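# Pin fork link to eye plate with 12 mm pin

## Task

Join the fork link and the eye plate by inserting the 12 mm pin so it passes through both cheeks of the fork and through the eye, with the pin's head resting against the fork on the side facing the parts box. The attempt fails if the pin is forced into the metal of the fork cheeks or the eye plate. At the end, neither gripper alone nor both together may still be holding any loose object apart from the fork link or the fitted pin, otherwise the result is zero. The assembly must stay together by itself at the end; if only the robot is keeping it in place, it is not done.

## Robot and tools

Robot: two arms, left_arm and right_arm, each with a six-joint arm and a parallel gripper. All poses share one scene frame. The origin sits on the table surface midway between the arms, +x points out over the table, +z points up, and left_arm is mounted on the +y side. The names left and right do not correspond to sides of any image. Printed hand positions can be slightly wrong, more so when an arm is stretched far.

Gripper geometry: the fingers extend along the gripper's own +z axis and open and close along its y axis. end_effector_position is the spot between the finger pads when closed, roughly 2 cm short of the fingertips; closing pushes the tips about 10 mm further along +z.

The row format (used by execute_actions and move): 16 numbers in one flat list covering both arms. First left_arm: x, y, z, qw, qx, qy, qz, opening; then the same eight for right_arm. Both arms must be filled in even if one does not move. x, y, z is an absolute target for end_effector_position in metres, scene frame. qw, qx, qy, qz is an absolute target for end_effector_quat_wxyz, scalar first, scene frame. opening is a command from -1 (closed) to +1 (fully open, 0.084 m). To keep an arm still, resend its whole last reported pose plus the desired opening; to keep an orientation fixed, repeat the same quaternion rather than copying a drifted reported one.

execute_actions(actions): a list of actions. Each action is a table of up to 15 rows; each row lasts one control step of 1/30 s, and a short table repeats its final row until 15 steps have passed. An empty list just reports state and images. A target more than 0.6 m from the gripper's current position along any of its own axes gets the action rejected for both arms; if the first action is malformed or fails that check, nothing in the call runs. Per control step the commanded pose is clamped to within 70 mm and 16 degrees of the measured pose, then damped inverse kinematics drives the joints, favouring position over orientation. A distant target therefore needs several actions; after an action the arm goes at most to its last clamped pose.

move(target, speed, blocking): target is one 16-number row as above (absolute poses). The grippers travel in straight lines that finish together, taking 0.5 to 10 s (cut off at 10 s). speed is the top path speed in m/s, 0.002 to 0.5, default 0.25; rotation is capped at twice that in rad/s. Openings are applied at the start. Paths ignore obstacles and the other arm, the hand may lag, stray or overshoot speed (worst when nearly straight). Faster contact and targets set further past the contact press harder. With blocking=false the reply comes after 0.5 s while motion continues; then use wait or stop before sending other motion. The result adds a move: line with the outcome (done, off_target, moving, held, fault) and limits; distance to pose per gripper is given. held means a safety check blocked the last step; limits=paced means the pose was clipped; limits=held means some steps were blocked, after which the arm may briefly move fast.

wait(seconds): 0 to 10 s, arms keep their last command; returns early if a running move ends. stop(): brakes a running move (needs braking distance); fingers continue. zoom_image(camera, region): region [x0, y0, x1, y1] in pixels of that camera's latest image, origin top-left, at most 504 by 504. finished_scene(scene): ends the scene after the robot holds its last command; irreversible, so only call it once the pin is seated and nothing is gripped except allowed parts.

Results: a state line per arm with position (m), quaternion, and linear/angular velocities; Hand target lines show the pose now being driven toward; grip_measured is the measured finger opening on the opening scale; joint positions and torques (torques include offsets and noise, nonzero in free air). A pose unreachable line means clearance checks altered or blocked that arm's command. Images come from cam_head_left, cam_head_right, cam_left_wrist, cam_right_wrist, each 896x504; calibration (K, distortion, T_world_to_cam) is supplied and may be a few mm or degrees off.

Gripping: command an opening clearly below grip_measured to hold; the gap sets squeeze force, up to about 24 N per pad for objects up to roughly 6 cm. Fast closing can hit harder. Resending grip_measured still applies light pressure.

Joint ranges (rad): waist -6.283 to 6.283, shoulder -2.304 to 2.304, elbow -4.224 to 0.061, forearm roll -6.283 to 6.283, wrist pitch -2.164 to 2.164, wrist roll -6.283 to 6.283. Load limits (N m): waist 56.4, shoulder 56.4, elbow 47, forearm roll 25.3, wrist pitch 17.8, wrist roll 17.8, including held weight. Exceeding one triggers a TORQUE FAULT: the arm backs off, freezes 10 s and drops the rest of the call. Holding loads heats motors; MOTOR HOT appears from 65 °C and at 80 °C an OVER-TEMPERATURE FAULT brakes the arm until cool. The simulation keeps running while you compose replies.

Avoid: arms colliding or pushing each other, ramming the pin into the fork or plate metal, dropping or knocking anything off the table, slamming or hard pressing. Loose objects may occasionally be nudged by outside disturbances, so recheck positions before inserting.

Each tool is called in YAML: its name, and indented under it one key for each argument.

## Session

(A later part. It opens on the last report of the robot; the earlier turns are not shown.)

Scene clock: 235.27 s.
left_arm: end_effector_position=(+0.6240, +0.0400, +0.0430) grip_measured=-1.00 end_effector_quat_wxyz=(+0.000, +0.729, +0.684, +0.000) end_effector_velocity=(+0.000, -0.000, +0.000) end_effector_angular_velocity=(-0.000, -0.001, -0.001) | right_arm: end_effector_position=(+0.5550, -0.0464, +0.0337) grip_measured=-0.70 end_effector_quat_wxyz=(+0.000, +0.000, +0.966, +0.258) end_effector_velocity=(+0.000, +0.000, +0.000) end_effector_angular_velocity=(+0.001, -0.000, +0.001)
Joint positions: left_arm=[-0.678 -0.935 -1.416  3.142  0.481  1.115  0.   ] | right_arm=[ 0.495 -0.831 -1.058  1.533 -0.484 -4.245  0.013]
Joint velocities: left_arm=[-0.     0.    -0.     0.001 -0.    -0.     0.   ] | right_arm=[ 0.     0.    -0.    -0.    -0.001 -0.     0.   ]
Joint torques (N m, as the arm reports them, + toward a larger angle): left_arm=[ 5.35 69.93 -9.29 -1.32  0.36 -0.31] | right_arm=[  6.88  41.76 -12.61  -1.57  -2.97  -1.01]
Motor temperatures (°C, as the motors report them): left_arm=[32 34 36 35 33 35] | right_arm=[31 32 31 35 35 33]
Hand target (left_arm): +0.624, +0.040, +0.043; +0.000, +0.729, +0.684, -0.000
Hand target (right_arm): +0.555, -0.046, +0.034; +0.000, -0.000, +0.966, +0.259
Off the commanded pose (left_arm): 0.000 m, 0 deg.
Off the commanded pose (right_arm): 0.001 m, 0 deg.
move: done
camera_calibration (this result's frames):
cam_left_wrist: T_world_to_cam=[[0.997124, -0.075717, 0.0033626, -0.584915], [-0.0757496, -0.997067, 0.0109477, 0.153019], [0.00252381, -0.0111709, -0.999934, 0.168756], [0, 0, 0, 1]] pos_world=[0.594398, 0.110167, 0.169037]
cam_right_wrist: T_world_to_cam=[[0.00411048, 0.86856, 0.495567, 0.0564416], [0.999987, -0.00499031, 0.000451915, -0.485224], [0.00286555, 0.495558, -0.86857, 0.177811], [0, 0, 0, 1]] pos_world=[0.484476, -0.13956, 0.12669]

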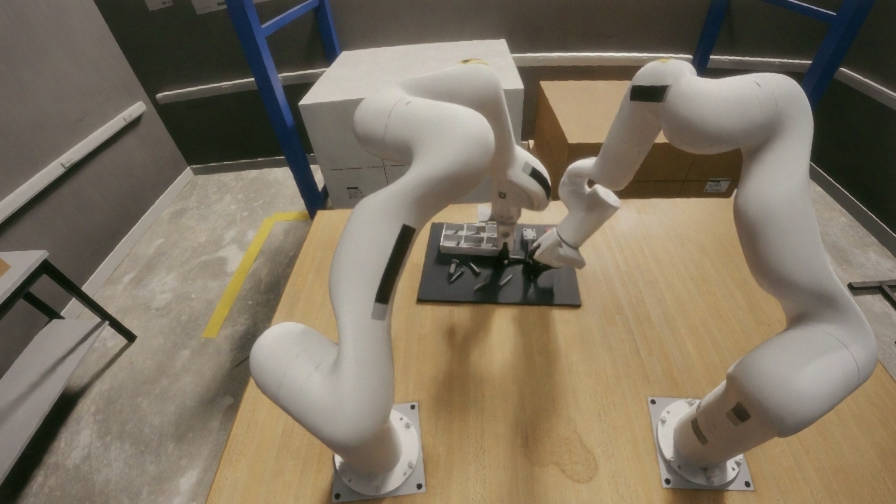

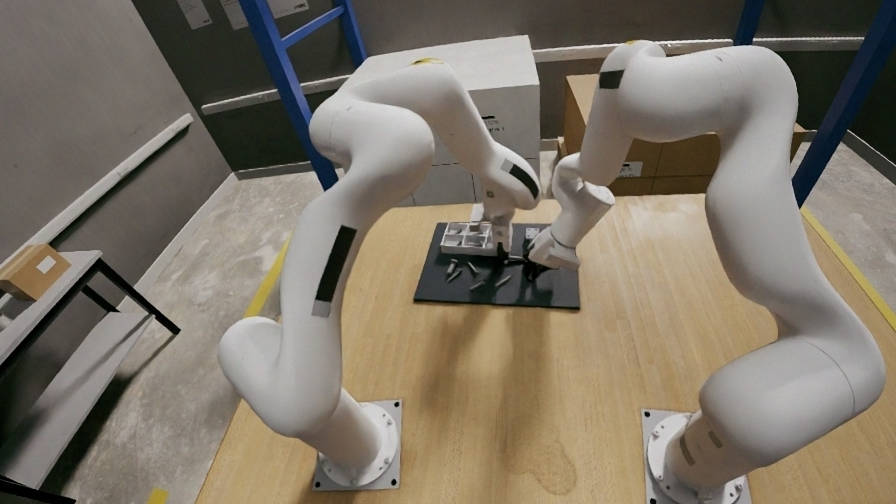

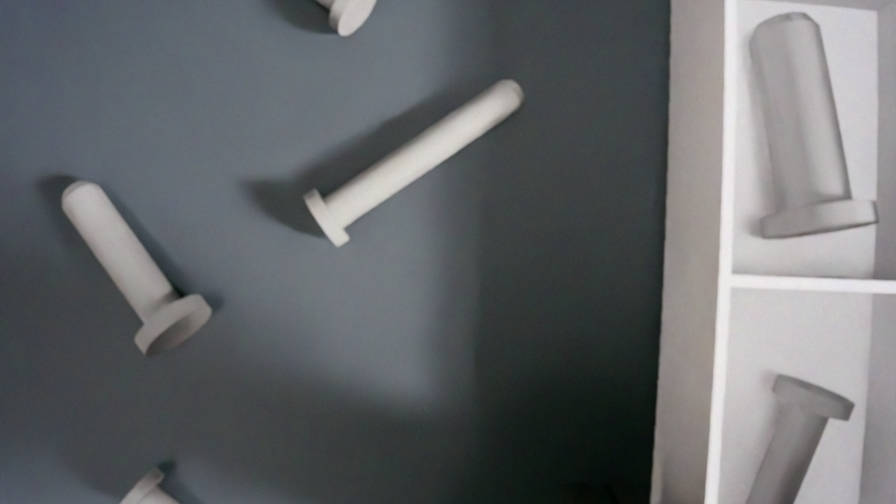

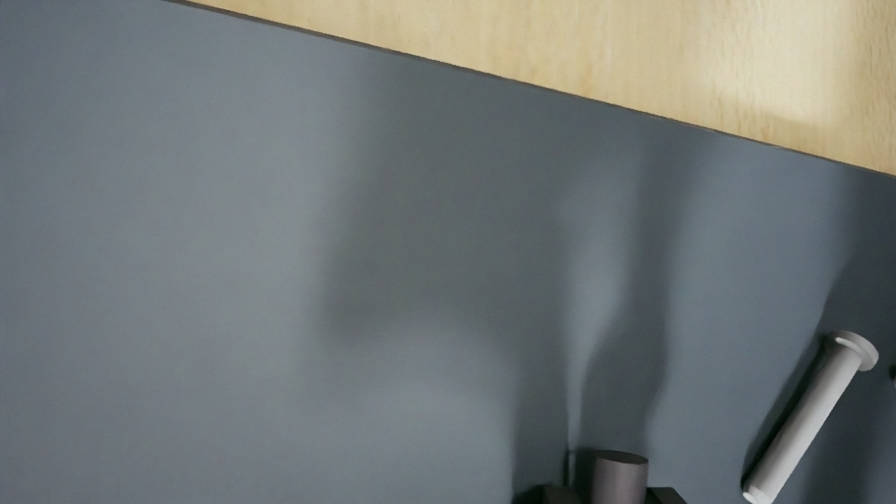

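Gripped. Press lightly and wiggle +z lift, −x.

move:
  target: [0.624,0.029,0.043,0,0.729,0.684,0,-1,0.555,-0.046,0.036,0,0,0.966,0.259,-1]
  speed: 0.01

move:
  target: [0.624,0.029,0.043,0,0.729,0.684,0,-1,0.552,-0.046,0.036,0,0,0.966,0.259,-1]
  speed: 0.004

move:
  target: [0.624,0.029,0.043,0,0.729,0.684,0,-1,0.558,-0.046,0.036,0,0,0.966,0.259,-1]
  speed: 0.004

Scene clock: 237.83 s.
left_arm: end_effector_position=(+0.6244, +0.0339, +0.0427) grip_measured=-1.00 end_effector_quat_wxyz=(-0.004, +0.728, +0.686, -0.000) end_effector_velocity=(+0.001, -0.000, +0.001) end_effector_angular_velocity=(+0.002, +0.003, +0.002) | right_arm: end_effector_position=(+0.5551, -0.0464, +0.0357) grip_measured=-0.70 end_effector_quat_wxyz=(+0.000, +0.000, +0.966, +0.258) end_effector_velocity=(-0.000, -0.001, -0.001) end_effector_angular_velocity=(-0.001, +0.002, -0.001)
Joint positions: left_arm=[-0.687 -0.945 -1.436  3.144  0.498  1.101  0.   ] | right_arm=[ 0.496 -0.827 -1.057  1.527 -0.484 -4.239  0.013]
Joint velocities: left_arm=[ 0.    -0.002 -0.007  0.     0.008 -0.003  0.   ] | right_arm=[-0.    -0.001  0.001 -0.001  0.001  0.002  0.   ]
Joint torques (N m, as the arm reports them, + toward a larger angle): left_arm=[-39.26  73.2  -18.09  -9.93  -4.61  -0.18] | right_arm=[  8.39  45.31 -14.55  -1.21  -4.03  -0.89]
Motor temperatures (°C, as the motors report them): left_arm=[32 34 36 35 33 35] | right_arm=[31 32 31 35 35 33]
Hand target (left_arm): +0.624, +0.029, +0.043; -0.000, +0.729, +0.684, -0.000
Hand target (right_arm): +0.555, -0.046, +0.036; +0.000, +0.000, +0.966, +0.259
Off the commanded pose (left_arm): 0.005 m, 0 deg.
Off the commanded pose (right_arm): 0.000 m, 0 deg.
move: off_target (left_arm)
camera_calibration (this result's frames):
cam_left_wrist: T_world_to_cam=[[0.997398, -0.0720406, -0.00279887, -0.585818], [-0.072021, -0.997382, 0.00656237, 0.144822], [-0.0032643, -0.00634372, -0.999975, 0.171865], [0, 0, 0, 1]] pos_world=[0.595285, 0.10333, 0.16927]
cam_right_wrist: T_world_to_cam=[[0.00378282, 0.868715, 0.495297, 0.0555728], [0.999988, -0.00488528, 0.000931043, -0.485374], [0.00322848, 0.495288, -0.868723, 0.179298], [0, 0, 0, 1]] pos_world=[0.484579, -0.139452, 0.128687]

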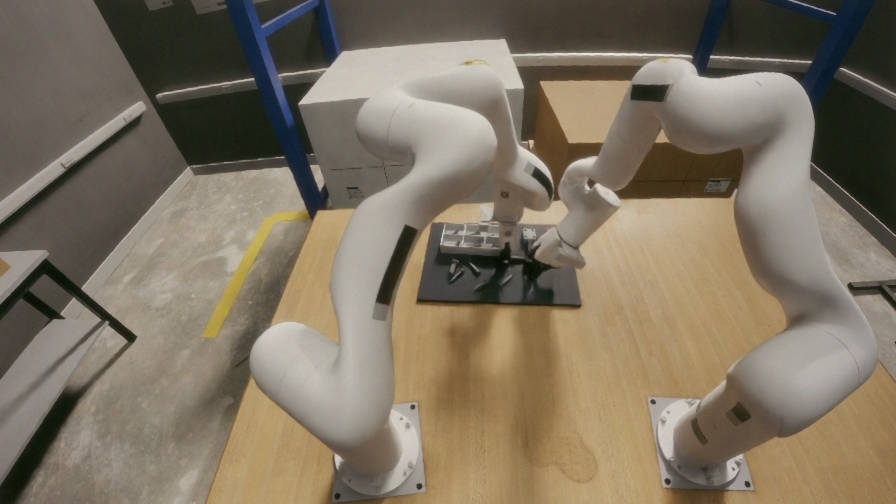

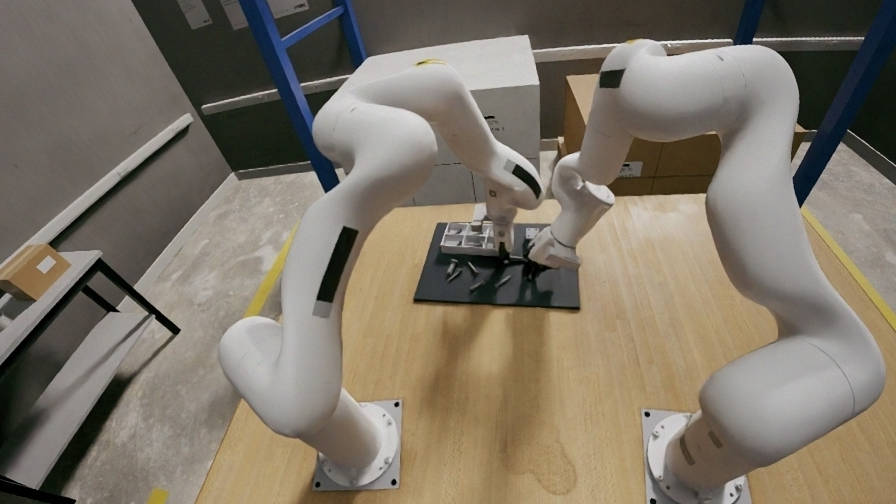

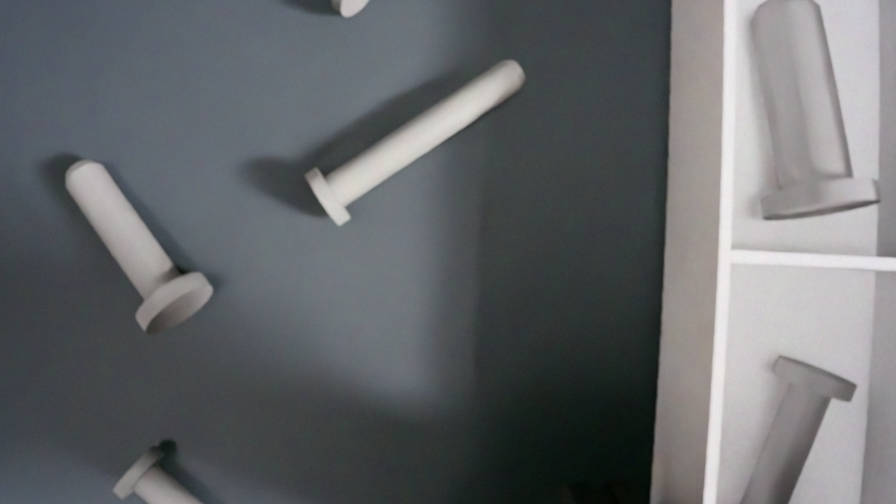

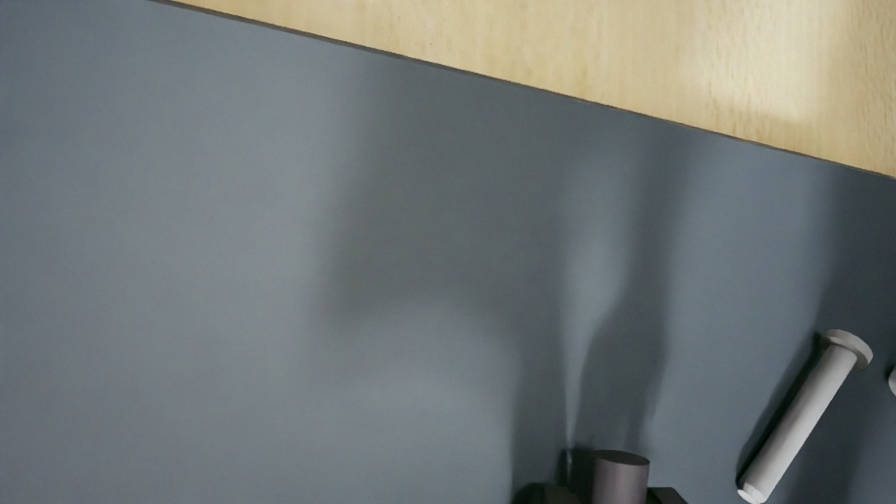

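Scene clock: 239.27 s.
left_arm: end_effector_position=(+0.6250, +0.0337, +0.0429) grip_measured=-1.00 end_effector_quat_wxyz=(-0.003, +0.728, +0.686, -0.000) end_effector_velocity=(+0.000, -0.000, +0.001) end_effector_angular_velocity=(-0.000, -0.000, +0.000) | right_arm: end_effector_position=(+0.5527, -0.0470, +0.0355) grip_measured=-0.70 end_effector_quat_wxyz=(+0.001, +0.000, +0.967, +0.257) end_effector_velocity=(-0.001, -0.001, -0.001) end_effector_angular_velocity=(-0.002, +0.001, -0.000)
Joint positions: left_arm=[-0.687 -0.945 -1.436  3.144  0.497  1.101  0.   ] | right_arm=[ 0.498 -0.823 -1.049  1.537 -0.479 -4.248  0.013]
Joint velocities: left_arm=[-0.     0.    -0.001 -0.     0.001  0.     0.   ] | right_arm=[-0.001  0.     0.003  0.001  0.001 -0.003 -0.   ]
Joint torques (N m, as the arm reports them, + toward a larger angle): left_arm=[-40.26  73.19 -18.04  -9.93  -4.3   -0.16] | right_arm=[14.6  40.06 -7.32 -2.74 -5.03 -0.96]
Motor temperatures (°C, as the motors report them): left_arm=[32 34 36 35 33 35] | right_arm=[31 32 31 35 35 33]
Hand target (left_arm): +0.624, +0.029, +0.043; -0.000, +0.729, +0.684, -0.000
Hand target (right_arm): +0.552, -0.046, +0.036; -0.000, -0.000, +0.966, +0.259
Off the commanded pose (left_arm): 0.005 m, 0 deg.
Off the commanded pose (right_arm): 0.001 m, 0 deg.
move: off_target (left_arm)
camera_calibration (this result's frames):
cam_left_wrist: T_world_to_cam=[[0.997417, -0.0718193, -0.00129612, -0.586517], [-0.0718082, -0.997393, 0.0071611, 0.144492], [-0.00180705, -0.00704953, -0.999974, 0.171196], [0, 0, 0, 1]] pos_world=[0.595687, 0.103198, 0.169397]
cam_right_wrist: T_world_to_cam=[[0.00369806, 0.870385, 0.492357, 0.0565289], [0.99998, -0.00577081, 0.00269083, -0.483088], [0.00518336, 0.492337, -0.870389, 0.178263], [0, 0, 0, 1]] pos_world=[0.481945, -0.139755, 0.128626]

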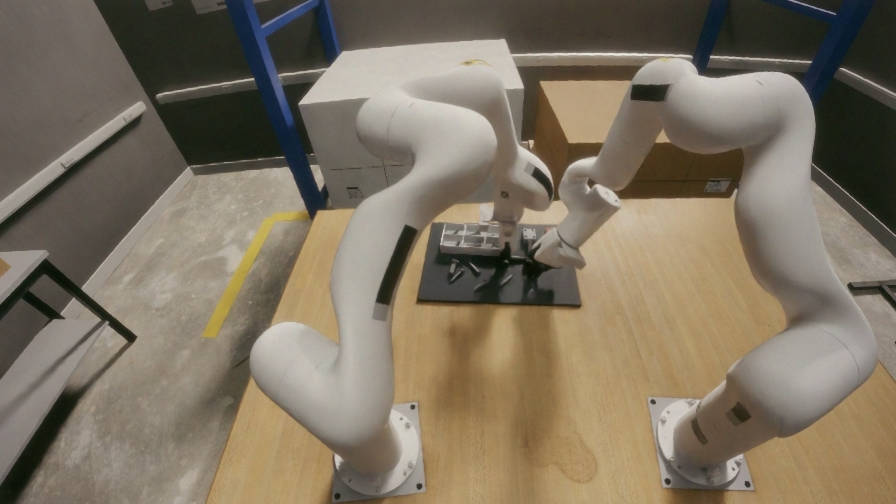

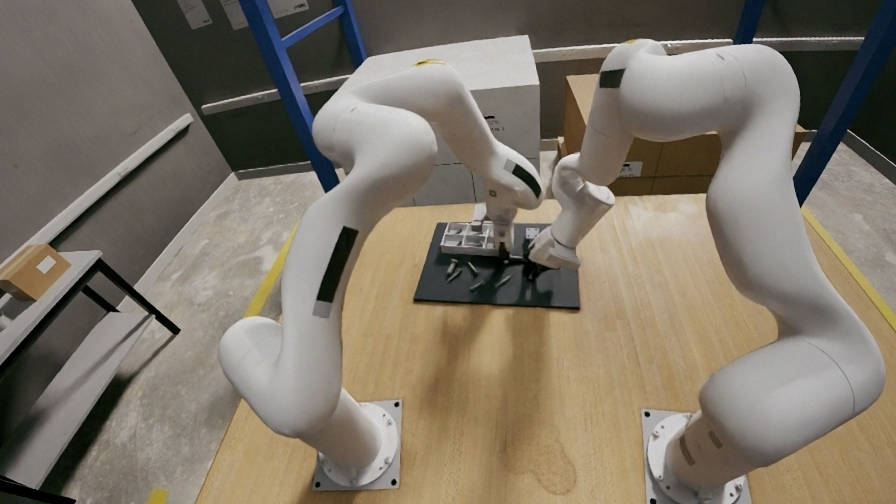

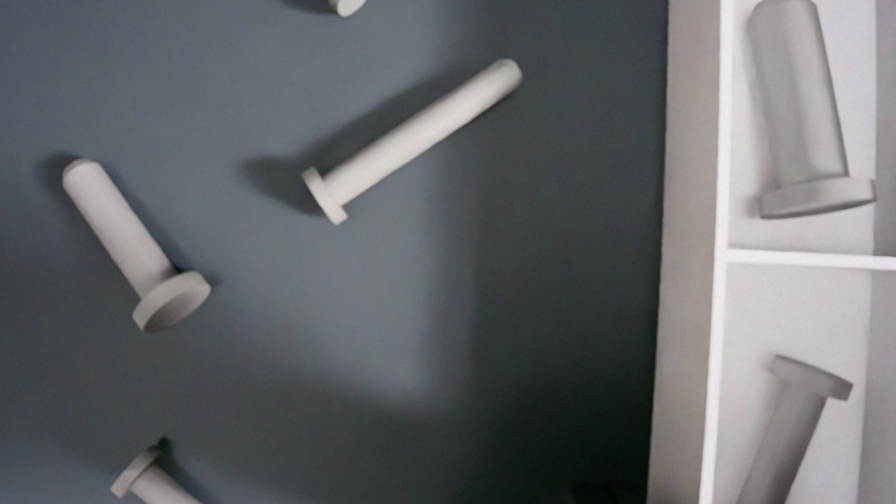

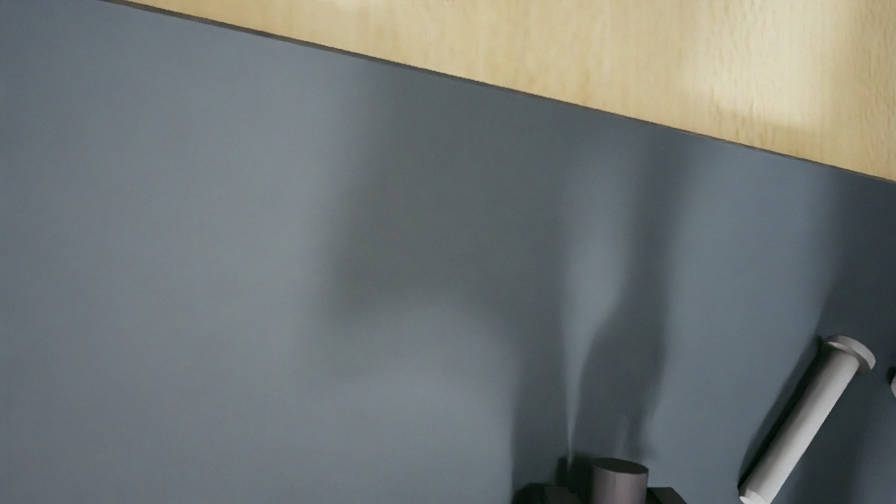

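Scene clock: 240.83 s.
left_arm: end_effector_position=(+0.6250, +0.0337, +0.0430) grip_measured=-1.00 end_effector_quat_wxyz=(-0.003, +0.728, +0.686, -0.000) end_effector_velocity=(+0.001, -0.000, +0.001) end_effector_angular_velocity=(-0.001, -0.001, +0.000) | right_arm: end_effector_position=(+0.5553, -0.0469, +0.0346) grip_measured=-0.71 end_effector_quat_wxyz=(-0.002, +0.000, +0.966, +0.258) end_effector_velocity=(+0.002, -0.001, +0.001) end_effector_angular_velocity=(+0.000, -0.000, -0.003)
Joint positions: left_arm=[-0.687 -0.945 -1.436  3.144  0.497  1.101  0.   ] | right_arm=[ 0.494 -0.831 -1.061  1.517 -0.486 -4.23   0.013]
Joint velocities: left_arm=[ 0.     0.001 -0.001  0.     0.     0.     0.   ] | right_arm=[-0.002  0.    -0.002 -0.002  0.     0.004 -0.   ]
Joint torques (N m, as the arm reports them, + toward a larger angle): left_arm=[-39.91  73.02 -17.45 -10.27  -4.31  -0.09] | right_arm=[  2.76  47.11 -23.26   1.32  -1.18  -1.21]
Motor temperatures (°C, as the motors report them): left_arm=[32 34 36 35 33 35] | right_arm=[31 32 31 35 35 33]
Hand target (left_arm): +0.624, +0.029, +0.043; -0.000, +0.729, +0.684, -0.000
Hand target (right_arm): +0.558, -0.046, +0.036; +0.000, +0.000, +0.966, +0.259
Off the commanded pose (left_arm): 0.005 m, 0 deg.
Off the commanded pose (right_arm): 0.003 m, 0 deg.
move: off_target (left_arm)
camera_calibration (this result's frames):
cam_left_wrist: T_world_to_cam=[[0.997418, -0.0718058, -0.00123772, -0.586552], [-0.0717952, -0.997394, 0.00717111, 0.144486], [-0.00174942, -0.00706373, -0.999974, 0.171183], [0, 0, 0, 1]] pos_world=[0.595711, 0.103201, 0.169416]
cam_right_wrist: T_world_to_cam=[[0.00576538, 0.868687, 0.495328, 0.0555028], [0.999982, -0.00432808, -0.0040489, -0.48533], [-0.0013734, 0.495343, -0.868696, 0.181172], [0, 0, 0, 1]] pos_world=[0.485251, -0.140058, 0.127927]

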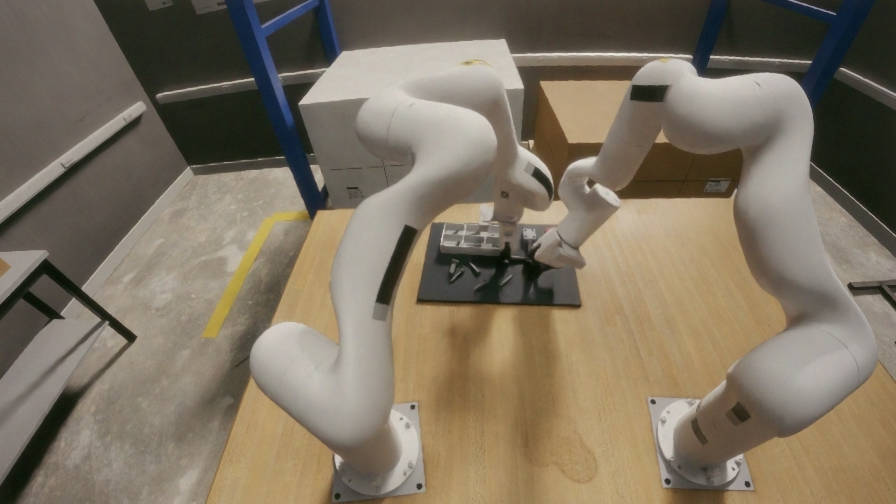

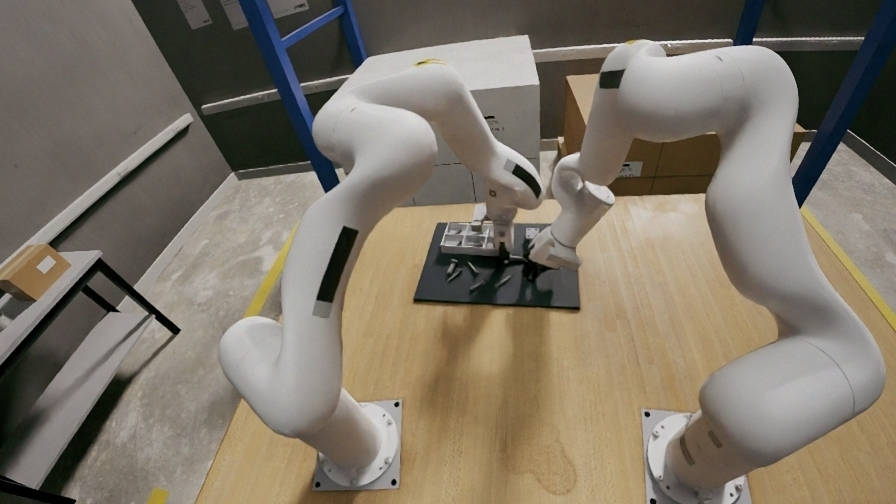

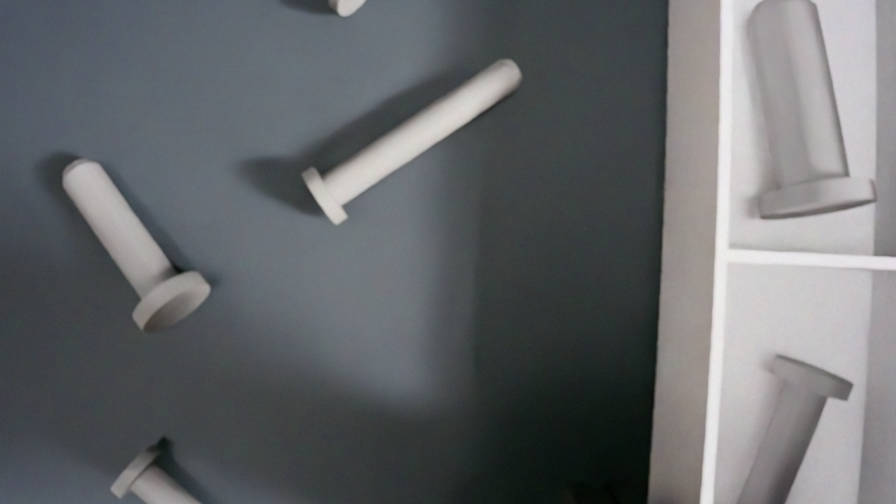

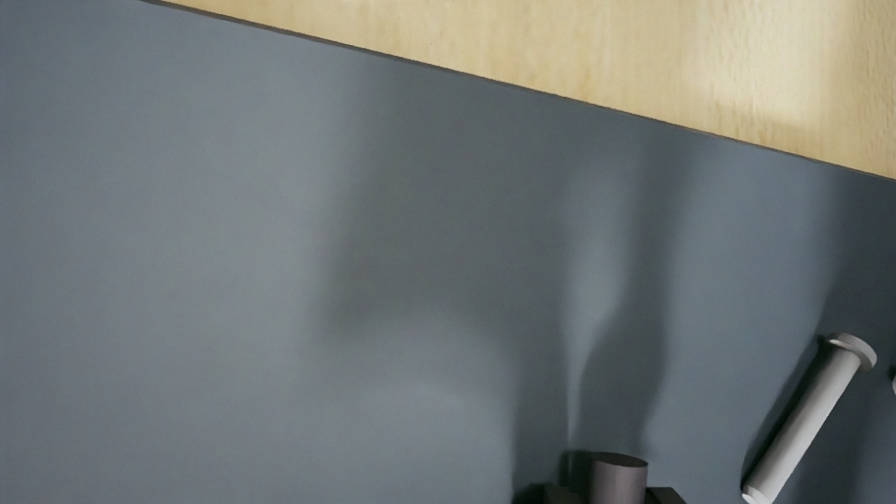

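move:
  target: [0.624,0.036,0.043,0,0.729,0.684,0,-1,0.555,-0.046,0.035,0,0,0.966,0.259,-1]
  speed: 0.01

zoom_image:
  camera: "cam_head_right"
  region: [460,210,580,290]

Scene clock: 243.37 s.
left_arm: end_effector_position=(+0.6243, +0.0353, +0.0432) grip_measured=-1.00 end_effector_quat_wxyz=(+0.001, +0.729, +0.684, +0.000) end_effector_velocity=(-0.000, +0.002, -0.000) end_effector_angular_velocity=(-0.000, -0.001, -0.001) | right_arm: end_effector_position=(+0.5549, -0.0464, +0.0348) grip_measured=-0.70 end_effector_quat_wxyz=(-0.000, +0.000, +0.966, +0.259) end_effector_velocity=(-0.000, +0.001, +0.000) end_effector_angular_velocity=(+0.001, -0.003, +0.002)
Joint positions: left_arm=[-0.684 -0.939 -1.424  3.141  0.484  1.11   0.   ] | right_arm=[ 0.495 -0.829 -1.057  1.529 -0.484 -4.242  0.013]
Joint velocities: left_arm=[ 0.003  0.003  0.006 -0.    -0.004  0.004  0.   ] | right_arm=[ 0.001  0.     0.     0.004  0.    -0.006  0.   ]
Joint torques (N m, as the arm reports them, + toward a larger angle): left_arm=[ -8.76  71.75 -12.44  -4.1   -1.22  -0.28] | right_arm=[  5.17  43.12 -21.03   0.26  -1.9   -1.17]
Motor temperatures (°C, as the motors report them): left_arm=[32 34 37 35 33 35] | right_arm=[31 32 31 35 35 33]
Hand target (left_arm): +0.624, +0.036, +0.043; -0.000, +0.729, +0.684, +0.000
Hand target (right_arm): +0.555, -0.046, +0.035; -0.000, +0.000, +0.966, +0.259
Off the commanded pose (left_arm): 0.001 m, 0 deg.
Off the commanded pose (right_arm): 0.000 m, 0 deg.
move: done
camera_calibration (this result's frames):
cam_left_wrist: T_world_to_cam=[[0.997117, -0.0757285, 0.00472528, -0.585672], [-0.0757794, -0.997056, 0.0117352, 0.148339], [0.00382268, -0.0120595, -0.99992, 0.168114], [0, 0, 0, 1]] pos_world=[0.594582, 0.105577, 0.169127]
cam_right_wrist: T_world_to_cam=[[0.00425001, 0.868398, 0.49585, 0.0557753], [0.999988, -0.00492319, 0.000051078, -0.485115], [0.00248552, 0.495844, -0.868408, 0.17896], [0, 0, 0, 1]] pos_world=[0.484427, -0.13956, 0.127779]

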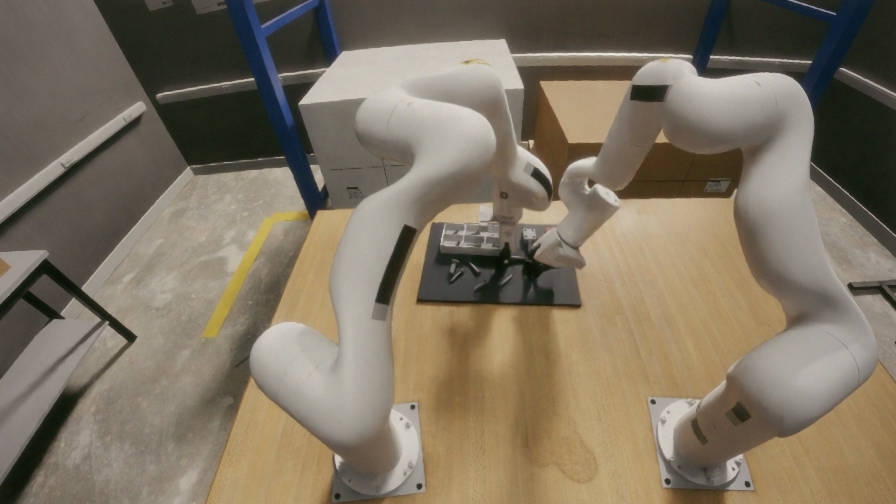

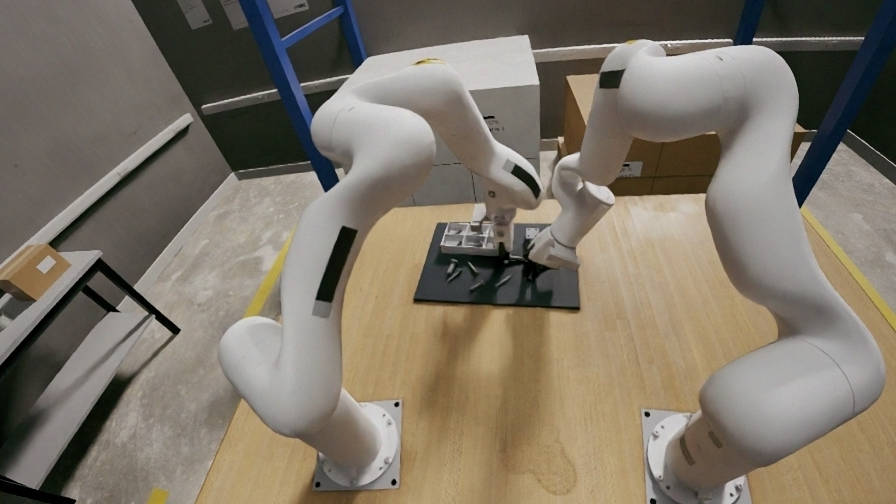

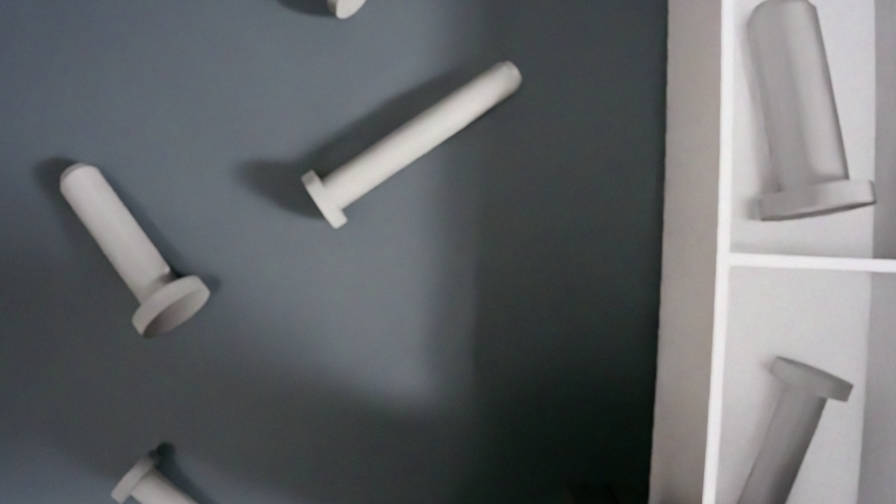

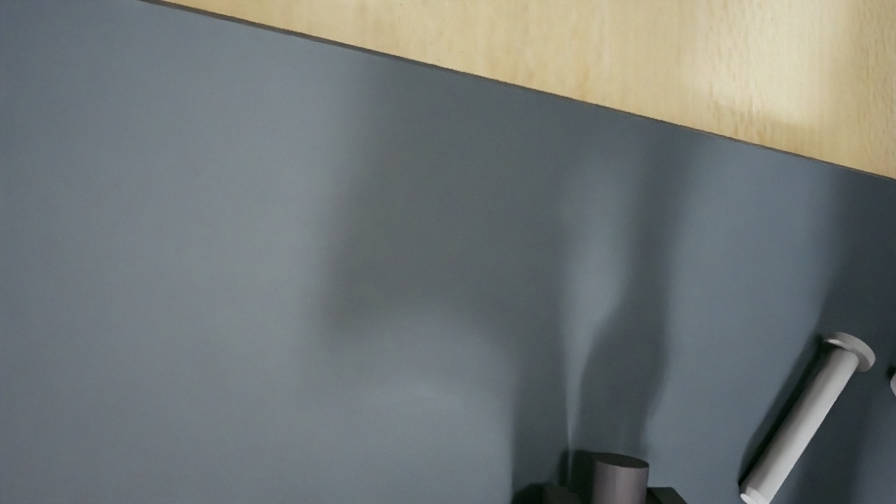

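Region (460, 210, 580, 290) of cam_head_right's 896x504 image, scaled by 4.200, with more detail than that image has.

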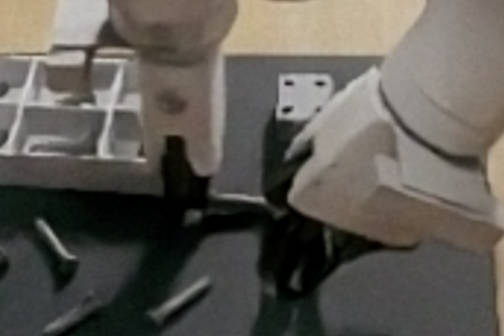

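move:
  target: [0.624,0.0335,0.043,0,0.729,0.684,0,-1,0.551,-0.046,0.038,0,0,0.966,0.259,-1]
  speed: 0.003

move:
  target: [0.624,0.0335,0.043,0,0.729,0.684,0,-1,0.549,-0.046,0.035,0,0,0.966,0.259,-1]
  speed: 0.003

zoom_image:
  camera: "cam_head_right"
  region: [480,240,560,290]

Scene clock: 248.13 s.
left_arm: end_effector_position=(+0.6244, +0.0346, +0.0429) grip_measured=-1.00 end_effector_quat_wxyz=(-0.000, +0.729, +0.685, -0.000) end_effector_velocity=(+0.001, +0.000, +0.001) end_effector_angular_velocity=(-0.002, -0.003, +0.003) | right_arm: end_effector_position=(+0.5514, -0.0466, +0.0376) grip_measured=-0.69 end_effector_quat_wxyz=(+0.001, +0.000, +0.966, +0.258) end_effector_velocity=(-0.001, -0.001, -0.000) end_effector_angular_velocity=(-0.000, +0.001, +0.000)
Joint positions: left_arm=[-0.685 -0.941 -1.428  3.142  0.487  1.107  0.   ] | right_arm=[ 0.498 -0.817 -1.044  1.535 -0.481 -4.245  0.014]
Joint velocities: left_arm=[ 0.001  0.001 -0.001 -0.001 -0.002 -0.     0.   ] | right_arm=[-0.001  0.001  0.002  0.    -0.    -0.002 -0.   ]
Joint torques (N m, as the arm reports them, + toward a larger angle): left_arm=[-23.08  72.57 -15.6   -7.04  -2.83  -0.25] | right_arm=[10.22 38.38 -7.46 -2.73 -4.34 -0.99]
Motor temperatures (°C, as the motors report them): left_arm=[32 34 37 35 33 35] | right_arm=[31 32 31 35 35 33]
Hand target (left_arm): +0.624, +0.033, +0.043; -0.000, +0.729, +0.684, -0.000
Hand target (right_arm): +0.551, -0.046, +0.038; -0.000, -0.000, +0.966, +0.259
Off the commanded pose (left_arm): 0.001 m, 0 deg.
Off the commanded pose (right_arm): 0.001 m, 0 deg.
move: done
camera_calibration (this result's frames):
cam_left_wrist: T_world_to_cam=[[0.997252, -0.0740368, 0.00282838, -0.585847], [-0.0740629, -0.997197, 0.0106469, 0.146663], [0.00203219, -0.0108271, -0.999939, 0.168909], [0, 0, 0, 1]] pos_world=[0.594756, 0.104706, 0.168994]
cam_right_wrist: T_world_to_cam=[[0.00369261, 0.869429, 0.494043, 0.055005], [0.999985, -0.00522214, 0.00171589, -0.481715], [0.00407181, 0.49403, -0.869436, 0.180596], [0, 0, 0, 1]] pos_world=[0.480769, -0.139558, 0.130668]

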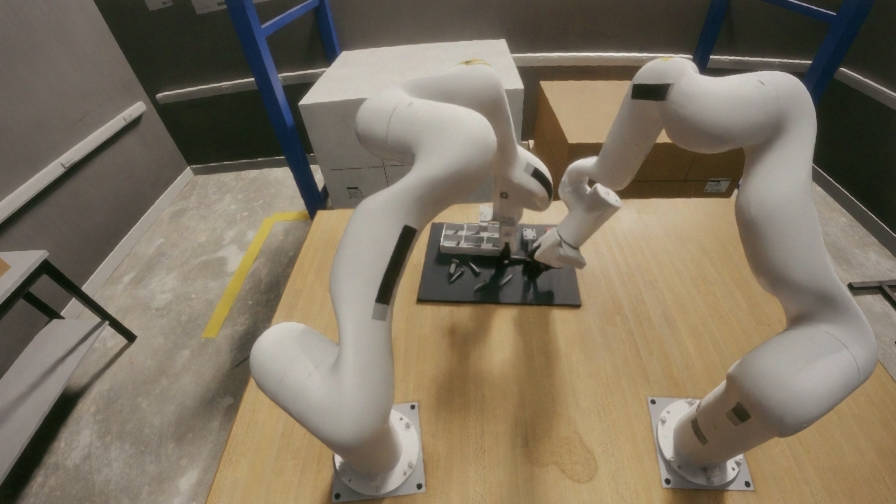

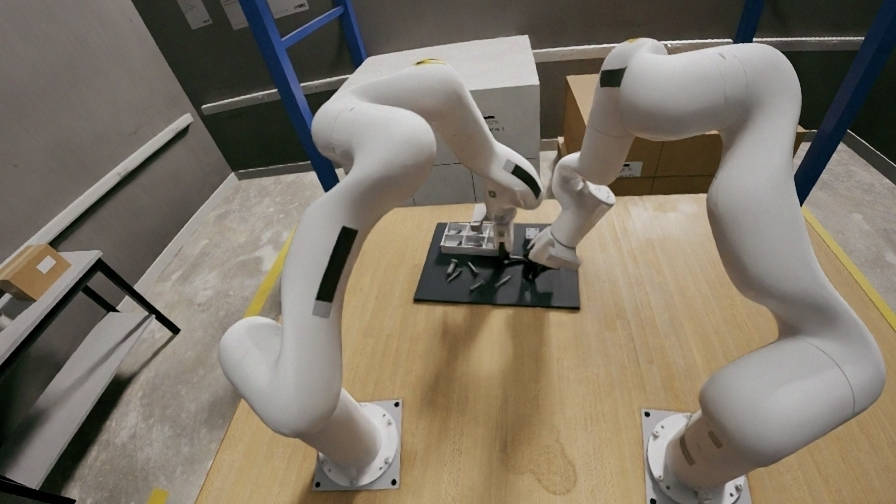

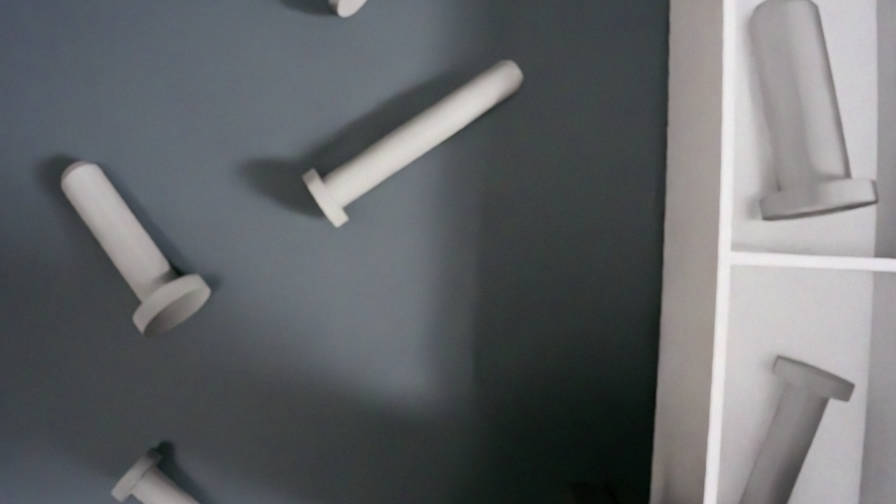

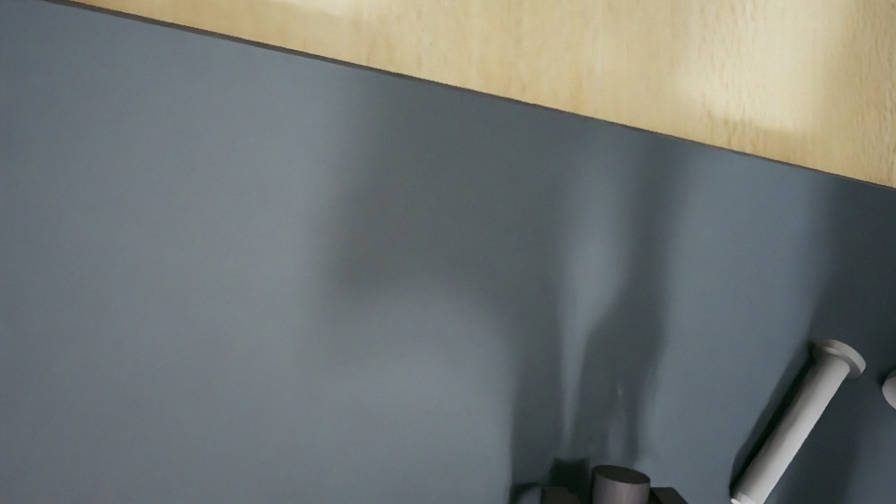

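Scene clock: 249.57 s.
left_arm: end_effector_position=(+0.6245, +0.0345, +0.0430) grip_measured=-1.00 end_effector_quat_wxyz=(-0.000, +0.729, +0.685, -0.000) end_effector_velocity=(-0.000, -0.000, -0.000) end_effector_angular_velocity=(-0.000, -0.000, -0.000) | right_arm: end_effector_position=(+0.5492, -0.0462, +0.0350) grip_measured=-0.70 end_effector_quat_wxyz=(+0.000, +0.000, +0.966, +0.258) end_effector_velocity=(-0.001, +0.000, -0.001) end_effector_angular_velocity=(+0.000, +0.001, +0.002)
Joint positions: left_arm=[-0.685 -0.941 -1.428  3.142  0.487  1.107  0.   ] | right_arm=[ 0.5   -0.821 -1.041  1.551 -0.483 -4.262  0.013]
Joint velocities: left_arm=[-0.    -0.001 -0.    -0.    -0.001  0.     0.   ] | right_arm=[ 0.001 -0.001  0.002  0.002 -0.001 -0.004 -0.   ]
Joint torques (N m, as the arm reports them, + toward a larger angle): left_arm=[-22.43  71.74 -14.89  -7.13  -2.61  -0.15] | right_arm=[12.33 38.14 -8.96 -2.34 -3.82 -0.87]
Motor temperatures (°C, as the motors report them): left_arm=[32 34 37 35 33 35] | right_arm=[31 32 31 35 35 33]
Hand target (left_arm): +0.624, +0.034, +0.043; -0.000, +0.729, +0.684, -0.000
Hand target (right_arm): +0.549, -0.046, +0.035; -0.000, -0.000, +0.966, +0.259
Off the commanded pose (left_arm): 0.001 m, 0 deg.
Off the commanded pose (right_arm): 0.000 m, 0 deg.
move: done
camera_calibration (this result's frames):
cam_left_wrist: T_world_to_cam=[[0.997251, -0.0740267, 0.00326074, -0.586011], [-0.074058, -0.997195, 0.0108667, 0.146547], [0.00244717, -0.0110783, -0.999936, 0.168731], [0, 0, 0, 1]] pos_world=[0.594841, 0.104625, 0.169039]
cam_right_wrist: T_world_to_cam=[[0.00372036, 0.868446, 0.49577, 0.0558669], [0.999988, -0.00473248, 0.000785814, -0.479384], [0.00302866, 0.495761, -0.868453, 0.178696], [0, 0, 0, 1]] pos_world=[0.478629, -0.139376, 0.127868]

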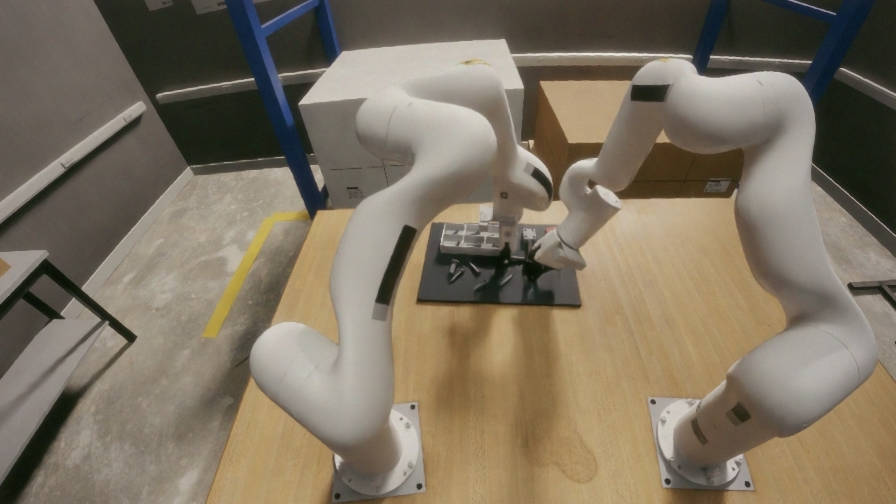

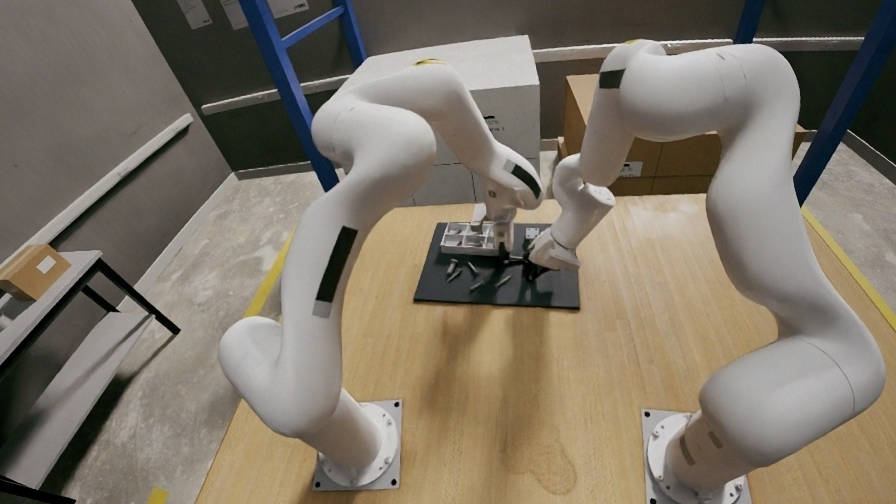

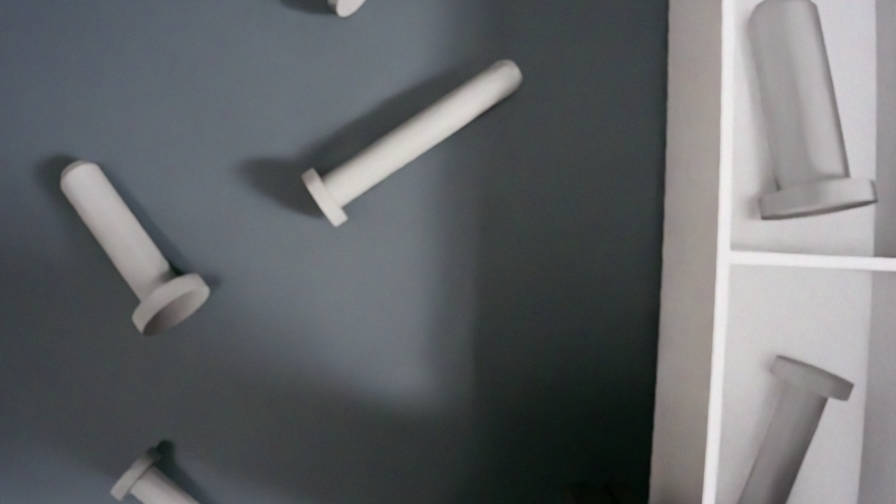

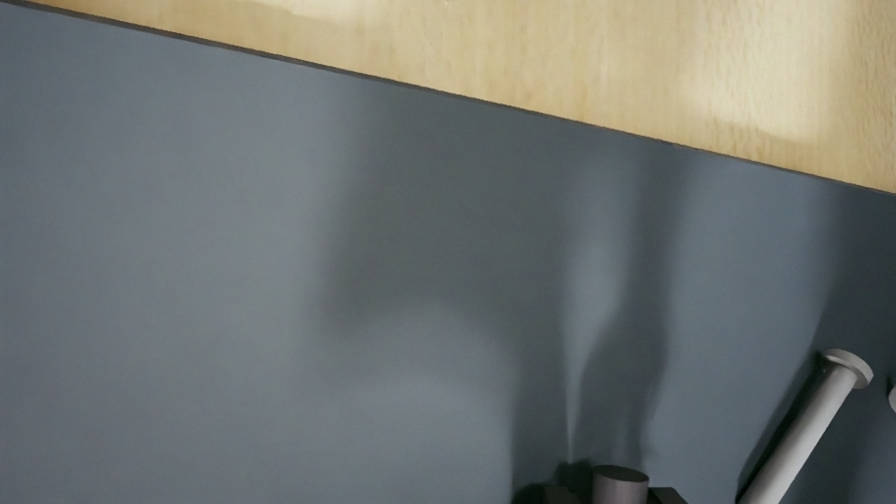

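Region (480, 240, 560, 290) of cam_head_right's 896x504 image, scaled by 6.300, with more detail than that image has; it fills the top 315 rows of this view, and the rest is white.

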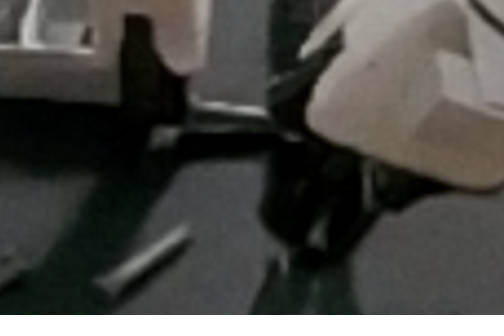

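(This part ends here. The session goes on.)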